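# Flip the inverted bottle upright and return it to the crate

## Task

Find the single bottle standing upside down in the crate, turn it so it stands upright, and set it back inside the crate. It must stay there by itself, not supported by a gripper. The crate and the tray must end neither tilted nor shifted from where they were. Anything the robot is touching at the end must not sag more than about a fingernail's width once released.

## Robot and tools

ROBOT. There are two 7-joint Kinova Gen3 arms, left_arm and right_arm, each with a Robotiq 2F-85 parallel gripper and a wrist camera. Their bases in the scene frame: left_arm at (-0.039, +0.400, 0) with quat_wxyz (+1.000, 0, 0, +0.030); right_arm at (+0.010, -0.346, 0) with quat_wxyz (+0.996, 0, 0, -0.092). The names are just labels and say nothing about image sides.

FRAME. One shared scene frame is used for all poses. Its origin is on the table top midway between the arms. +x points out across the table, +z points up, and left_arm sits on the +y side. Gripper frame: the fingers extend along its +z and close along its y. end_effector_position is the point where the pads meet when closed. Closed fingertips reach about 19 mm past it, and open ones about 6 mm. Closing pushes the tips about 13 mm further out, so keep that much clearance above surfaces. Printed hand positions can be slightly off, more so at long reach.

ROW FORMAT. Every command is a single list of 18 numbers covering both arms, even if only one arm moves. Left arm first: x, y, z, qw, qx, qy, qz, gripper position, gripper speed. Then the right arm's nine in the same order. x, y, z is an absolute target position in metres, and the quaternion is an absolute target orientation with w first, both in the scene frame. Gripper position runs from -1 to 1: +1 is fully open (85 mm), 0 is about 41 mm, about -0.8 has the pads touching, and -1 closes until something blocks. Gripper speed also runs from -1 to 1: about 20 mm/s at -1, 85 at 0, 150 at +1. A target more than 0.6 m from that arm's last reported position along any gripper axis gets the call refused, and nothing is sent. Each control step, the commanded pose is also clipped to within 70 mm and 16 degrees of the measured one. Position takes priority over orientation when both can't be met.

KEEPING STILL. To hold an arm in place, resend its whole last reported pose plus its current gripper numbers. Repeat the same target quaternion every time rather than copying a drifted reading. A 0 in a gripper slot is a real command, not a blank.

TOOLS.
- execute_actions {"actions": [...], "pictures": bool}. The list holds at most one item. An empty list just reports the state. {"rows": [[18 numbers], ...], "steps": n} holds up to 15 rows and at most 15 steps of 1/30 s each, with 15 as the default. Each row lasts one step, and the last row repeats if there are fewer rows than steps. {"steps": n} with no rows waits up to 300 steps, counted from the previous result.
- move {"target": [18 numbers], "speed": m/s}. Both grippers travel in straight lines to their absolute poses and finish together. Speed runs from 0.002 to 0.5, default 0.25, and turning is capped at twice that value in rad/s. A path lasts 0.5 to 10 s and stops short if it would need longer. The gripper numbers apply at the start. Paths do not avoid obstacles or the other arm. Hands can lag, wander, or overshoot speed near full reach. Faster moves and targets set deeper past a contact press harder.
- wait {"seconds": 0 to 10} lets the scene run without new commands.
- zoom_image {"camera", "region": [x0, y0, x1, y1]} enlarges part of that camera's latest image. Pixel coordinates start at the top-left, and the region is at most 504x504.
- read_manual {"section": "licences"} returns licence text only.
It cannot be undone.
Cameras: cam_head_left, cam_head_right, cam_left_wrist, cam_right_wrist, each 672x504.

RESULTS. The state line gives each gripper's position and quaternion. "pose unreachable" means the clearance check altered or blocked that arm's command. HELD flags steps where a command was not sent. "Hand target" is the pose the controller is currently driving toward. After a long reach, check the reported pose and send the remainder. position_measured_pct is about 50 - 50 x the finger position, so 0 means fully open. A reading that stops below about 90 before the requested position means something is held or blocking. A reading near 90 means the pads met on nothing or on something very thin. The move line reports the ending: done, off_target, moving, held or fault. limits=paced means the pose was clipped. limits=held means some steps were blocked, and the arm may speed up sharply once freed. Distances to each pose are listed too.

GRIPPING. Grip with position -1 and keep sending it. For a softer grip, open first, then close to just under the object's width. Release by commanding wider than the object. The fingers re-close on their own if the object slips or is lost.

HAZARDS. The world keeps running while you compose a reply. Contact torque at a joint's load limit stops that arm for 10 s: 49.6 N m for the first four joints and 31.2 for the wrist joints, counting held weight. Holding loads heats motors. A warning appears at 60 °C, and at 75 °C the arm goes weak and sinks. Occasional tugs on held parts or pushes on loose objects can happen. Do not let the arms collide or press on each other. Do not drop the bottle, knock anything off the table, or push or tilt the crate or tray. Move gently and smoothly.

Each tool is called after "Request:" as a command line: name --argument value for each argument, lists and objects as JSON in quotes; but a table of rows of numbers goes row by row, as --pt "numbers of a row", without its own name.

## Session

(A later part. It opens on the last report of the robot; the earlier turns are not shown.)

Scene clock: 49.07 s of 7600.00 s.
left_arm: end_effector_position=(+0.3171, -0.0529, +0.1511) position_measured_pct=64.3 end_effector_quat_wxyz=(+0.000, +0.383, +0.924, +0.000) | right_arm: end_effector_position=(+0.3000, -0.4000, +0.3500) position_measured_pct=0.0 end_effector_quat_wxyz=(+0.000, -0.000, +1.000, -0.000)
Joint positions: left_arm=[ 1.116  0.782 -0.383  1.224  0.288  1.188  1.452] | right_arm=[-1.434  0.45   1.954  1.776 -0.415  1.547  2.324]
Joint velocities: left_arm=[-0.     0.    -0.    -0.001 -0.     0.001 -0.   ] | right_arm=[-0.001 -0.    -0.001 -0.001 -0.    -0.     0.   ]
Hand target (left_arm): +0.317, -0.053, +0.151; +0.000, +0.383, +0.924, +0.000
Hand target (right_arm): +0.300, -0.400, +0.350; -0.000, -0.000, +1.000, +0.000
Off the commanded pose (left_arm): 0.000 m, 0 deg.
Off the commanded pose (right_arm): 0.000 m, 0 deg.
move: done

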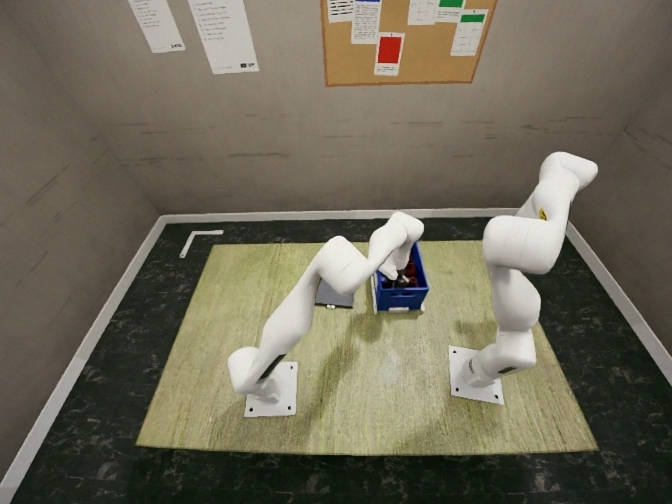

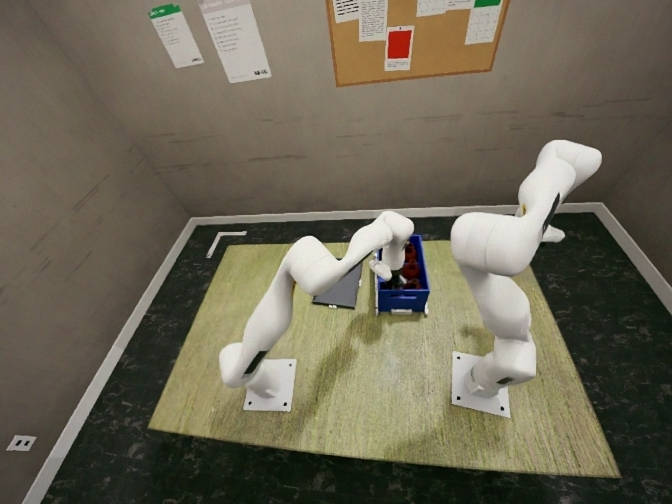

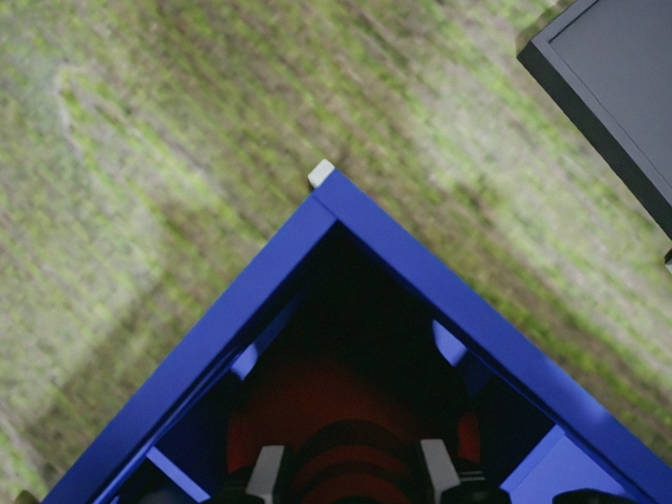

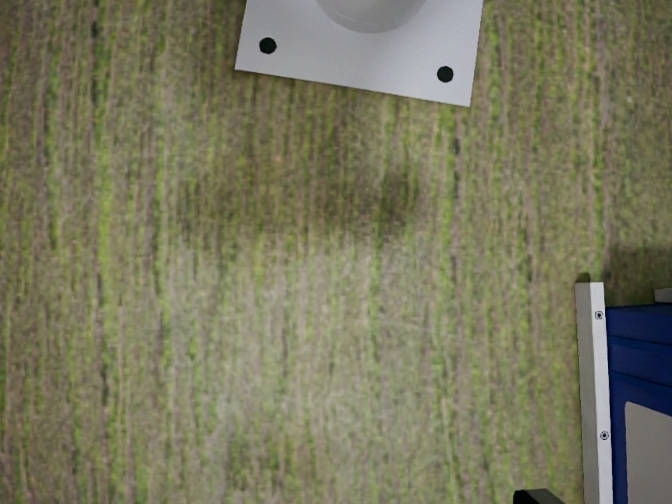

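Request:
move --target '[0.317,-0.053,0.147,0,0.383,0.924,0,-1,-0.6,0.3,-0.4,0.35,0,0,1,0,1,0]' --speed 0.008

Request:
move --target '[0.317,-0.053,0.148,0,0.383,0.924,0,0,-0.5,0.3,-0.4,0.35,0,0,1,0,1,0]'

Request:
move --target '[0.317,-0.053,0.27,0,0.383,0.924,0,0,-0.5,0.3,-0.4,0.35,0,0,1,0,1,0]' --speed 0.15

Scene clock: 50.90 s of 7600.00 s.
left_arm: end_effector_position=(+0.3179, -0.0537, +0.1506) position_measured_pct=64.3 end_effector_quat_wxyz=(+0.003, +0.383, +0.924, -0.001) | right_arm: end_effector_position=(+0.3000, -0.4000, +0.3500) position_measured_pct=0.0 end_effector_quat_wxyz=(+0.000, -0.000, +1.000, -0.000)
Joint positions: left_arm=[ 1.116  0.781 -0.383  1.228  0.289  1.179  1.45 ] | right_arm=[-1.434  0.45   1.954  1.776 -0.415  1.547  2.324]
Joint velocities: left_arm=[-0.    -0.     0.001  0.001 -0.001  0.001 -0.001] | right_arm=[-0.    -0.001 -0.002 -0.    -0.    -0.    -0.   ]
Hand target (left_arm): +0.317, -0.053, +0.147; +0.000, +0.383, +0.924, +0.000
Hand target (right_arm): +0.300, -0.400, +0.350; -0.000, -0.000, +1.000, +0.000
Off the commanded pose (left_arm): 0.004 m, 0 deg.
Off the commanded pose (right_arm): 0.000 m, 0 deg.
move: off_target (left_arm)

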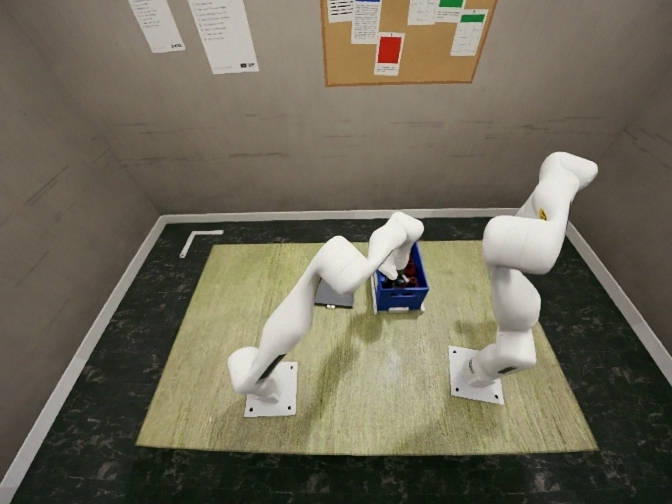

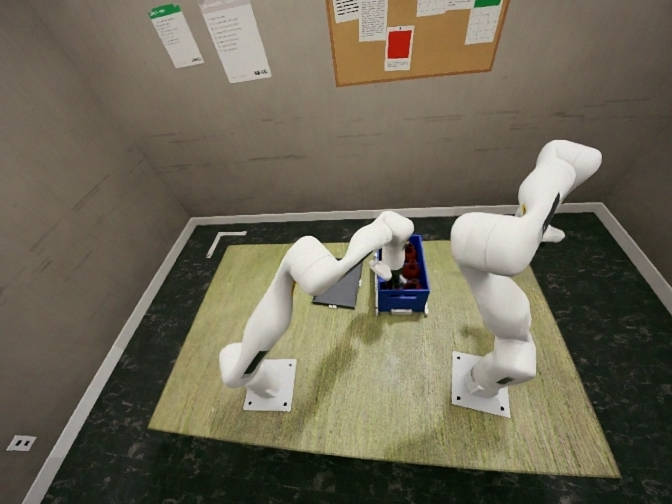

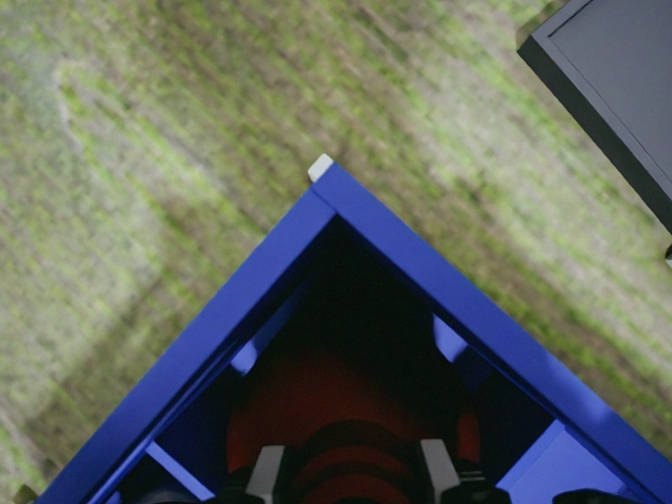

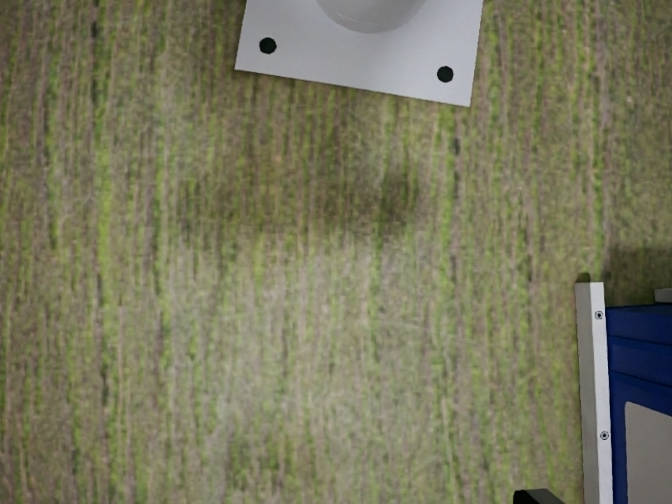

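Scene clock: 51.60 s of 7600.00 s.
left_arm: end_effector_position=(+0.3170, -0.0530, +0.1480) position_measured_pct=50.0 end_effector_quat_wxyz=(+0.000, +0.383, +0.924, -0.000) | right_arm: end_effector_position=(+0.3000, -0.4000, +0.3500) position_measured_pct=0.0 end_effector_quat_wxyz=(+0.000, -0.000, +1.000, -0.000)
Joint positions: left_arm=[ 1.116  0.786 -0.382  1.228  0.289  1.18   1.451] | right_arm=[-1.434  0.45   1.954  1.776 -0.415  1.547  2.324]
Joint velocities: left_arm=[-0.     0.001  0.001 -0.     0.    -0.    -0.   ] | right_arm=[-0.001  0.001  0.001 -0.     0.    -0.    -0.   ]
Hand target (left_arm): +0.317, -0.053, +0.148; +0.000, +0.383, +0.924, +0.000
Hand target (right_arm): +0.300, -0.400, +0.350; -0.000, -0.000, +1.000, +0.000
Off the commanded pose (left_arm): 0.000 m, 0 deg.
Off the commanded pose (right_arm): 0.000 m, 0 deg.
move: done

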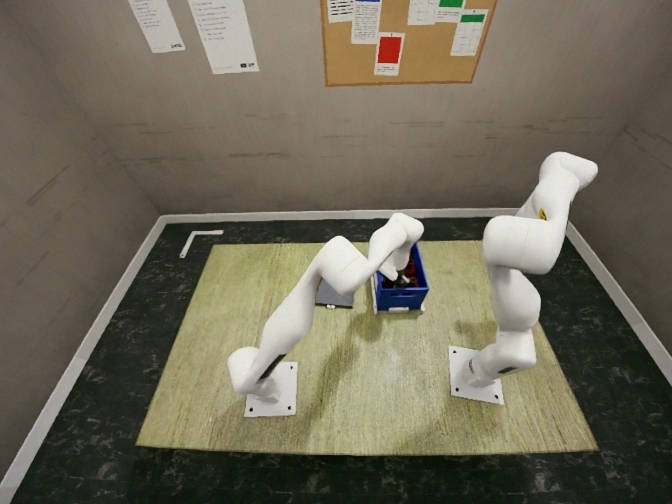

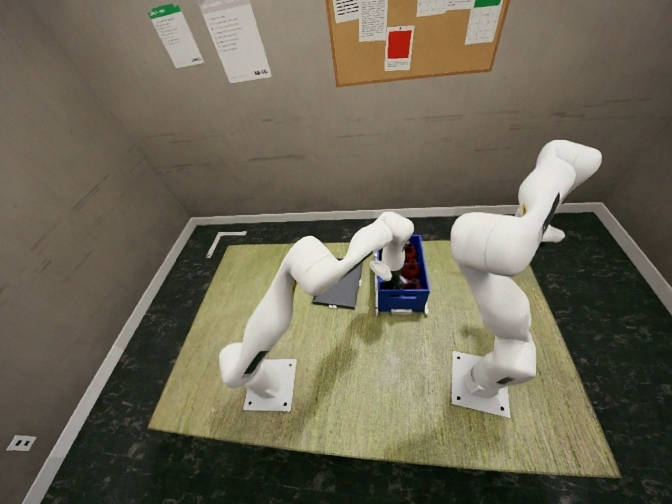

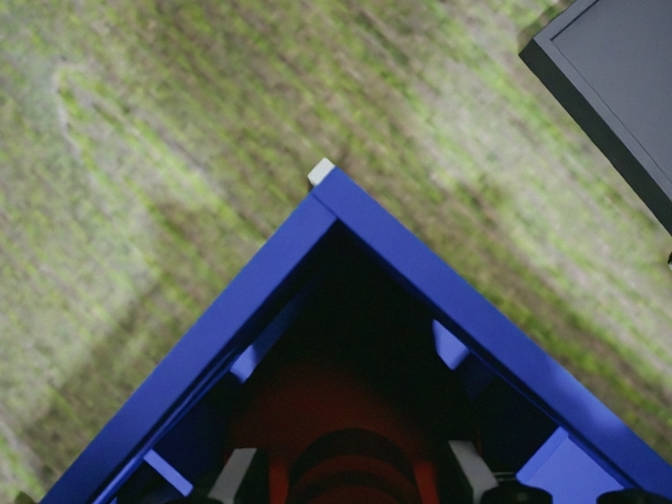

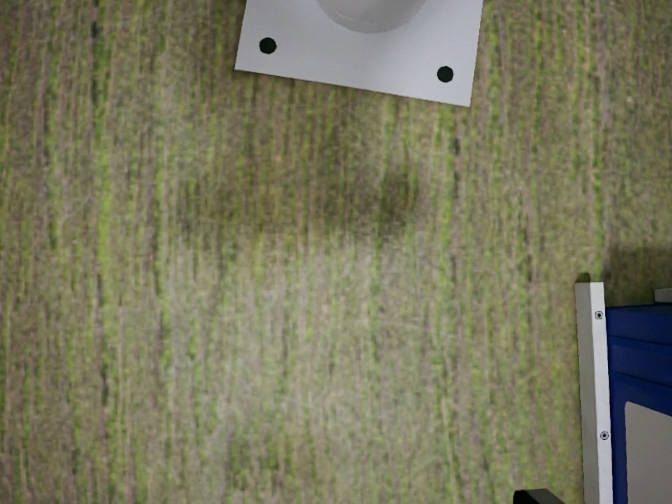

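Scene clock: 52.77 s of 7600.00 s.
left_arm: end_effector_position=(+0.3167, -0.0533, +0.2701) position_measured_pct=50.0 end_effector_quat_wxyz=(-0.000, +0.383, +0.924, -0.000) | right_arm: end_effector_position=(+0.3000, -0.4000, +0.3500) position_measured_pct=0.0 end_effector_quat_wxyz=(+0.000, -0.000, +1.000, -0.000)
Joint positions: left_arm=[ 1.099  0.699 -0.395  0.985  0.251  1.499  1.496] | right_arm=[-1.434  0.45   1.954  1.776 -0.415  1.547  2.324]
Joint velocities: left_arm=[-0.002  0.002 -0.001 -0.001  0.     0.    -0.   ] | right_arm=[-0.     0.     0.001  0.    -0.001  0.     0.   ]
Hand target (left_arm): +0.317, -0.053, +0.270; -0.000, +0.383, +0.924, -0.000
Hand target (right_arm): +0.300, -0.400, +0.350; -0.000, -0.000, +1.000, +0.000
Off the commanded pose (left_arm): 0.000 m, 0 deg.
Off the commanded pose (right_arm): 0.000 m, 0 deg.
move: done

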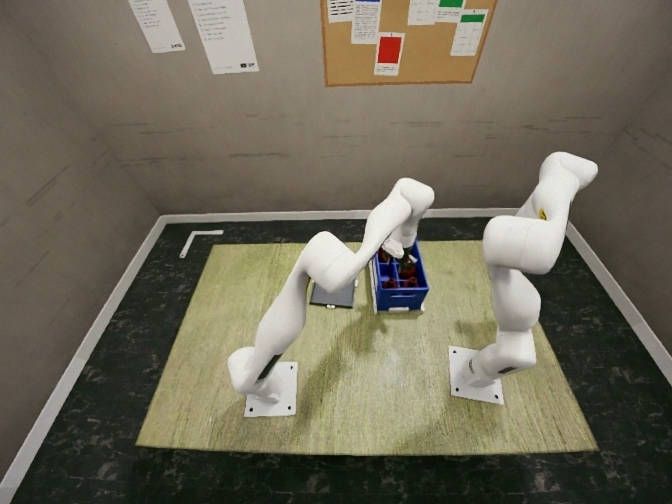

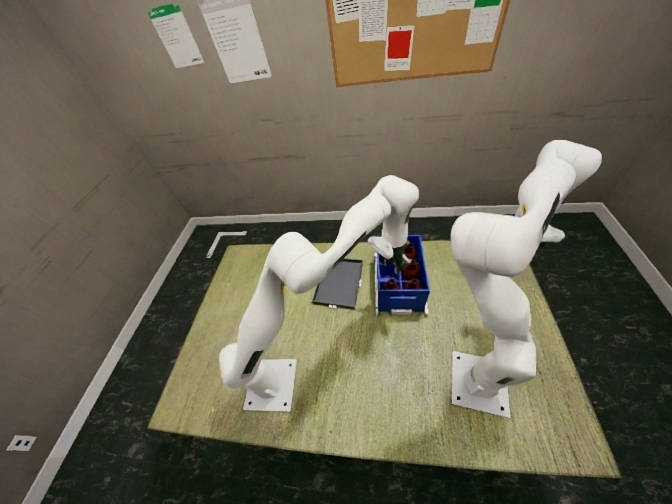

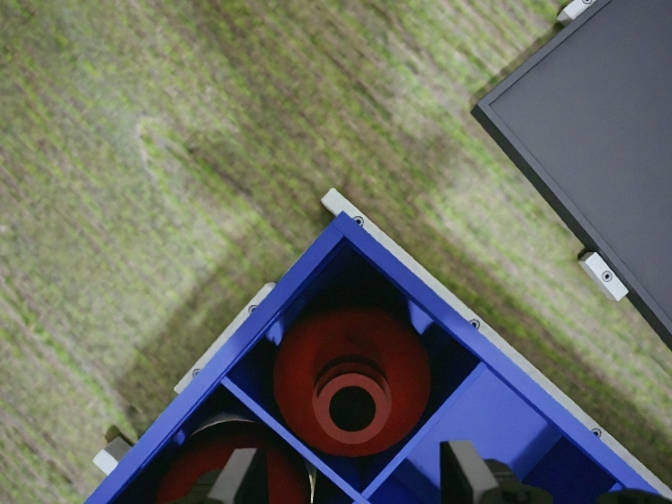

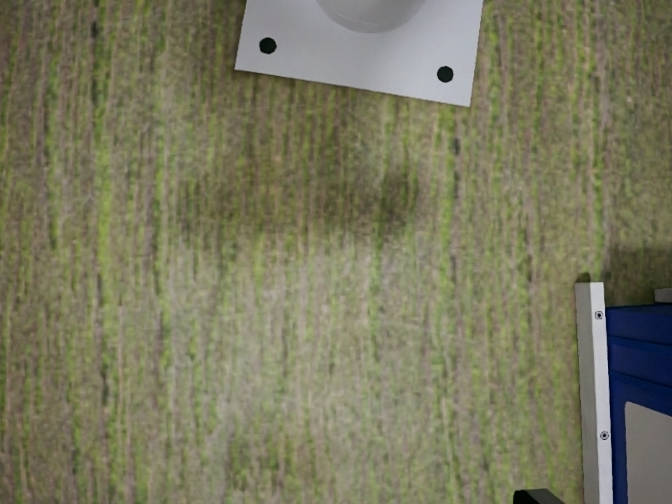

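Request:
finished_scene --scene 1

The scene is finished: the task was done.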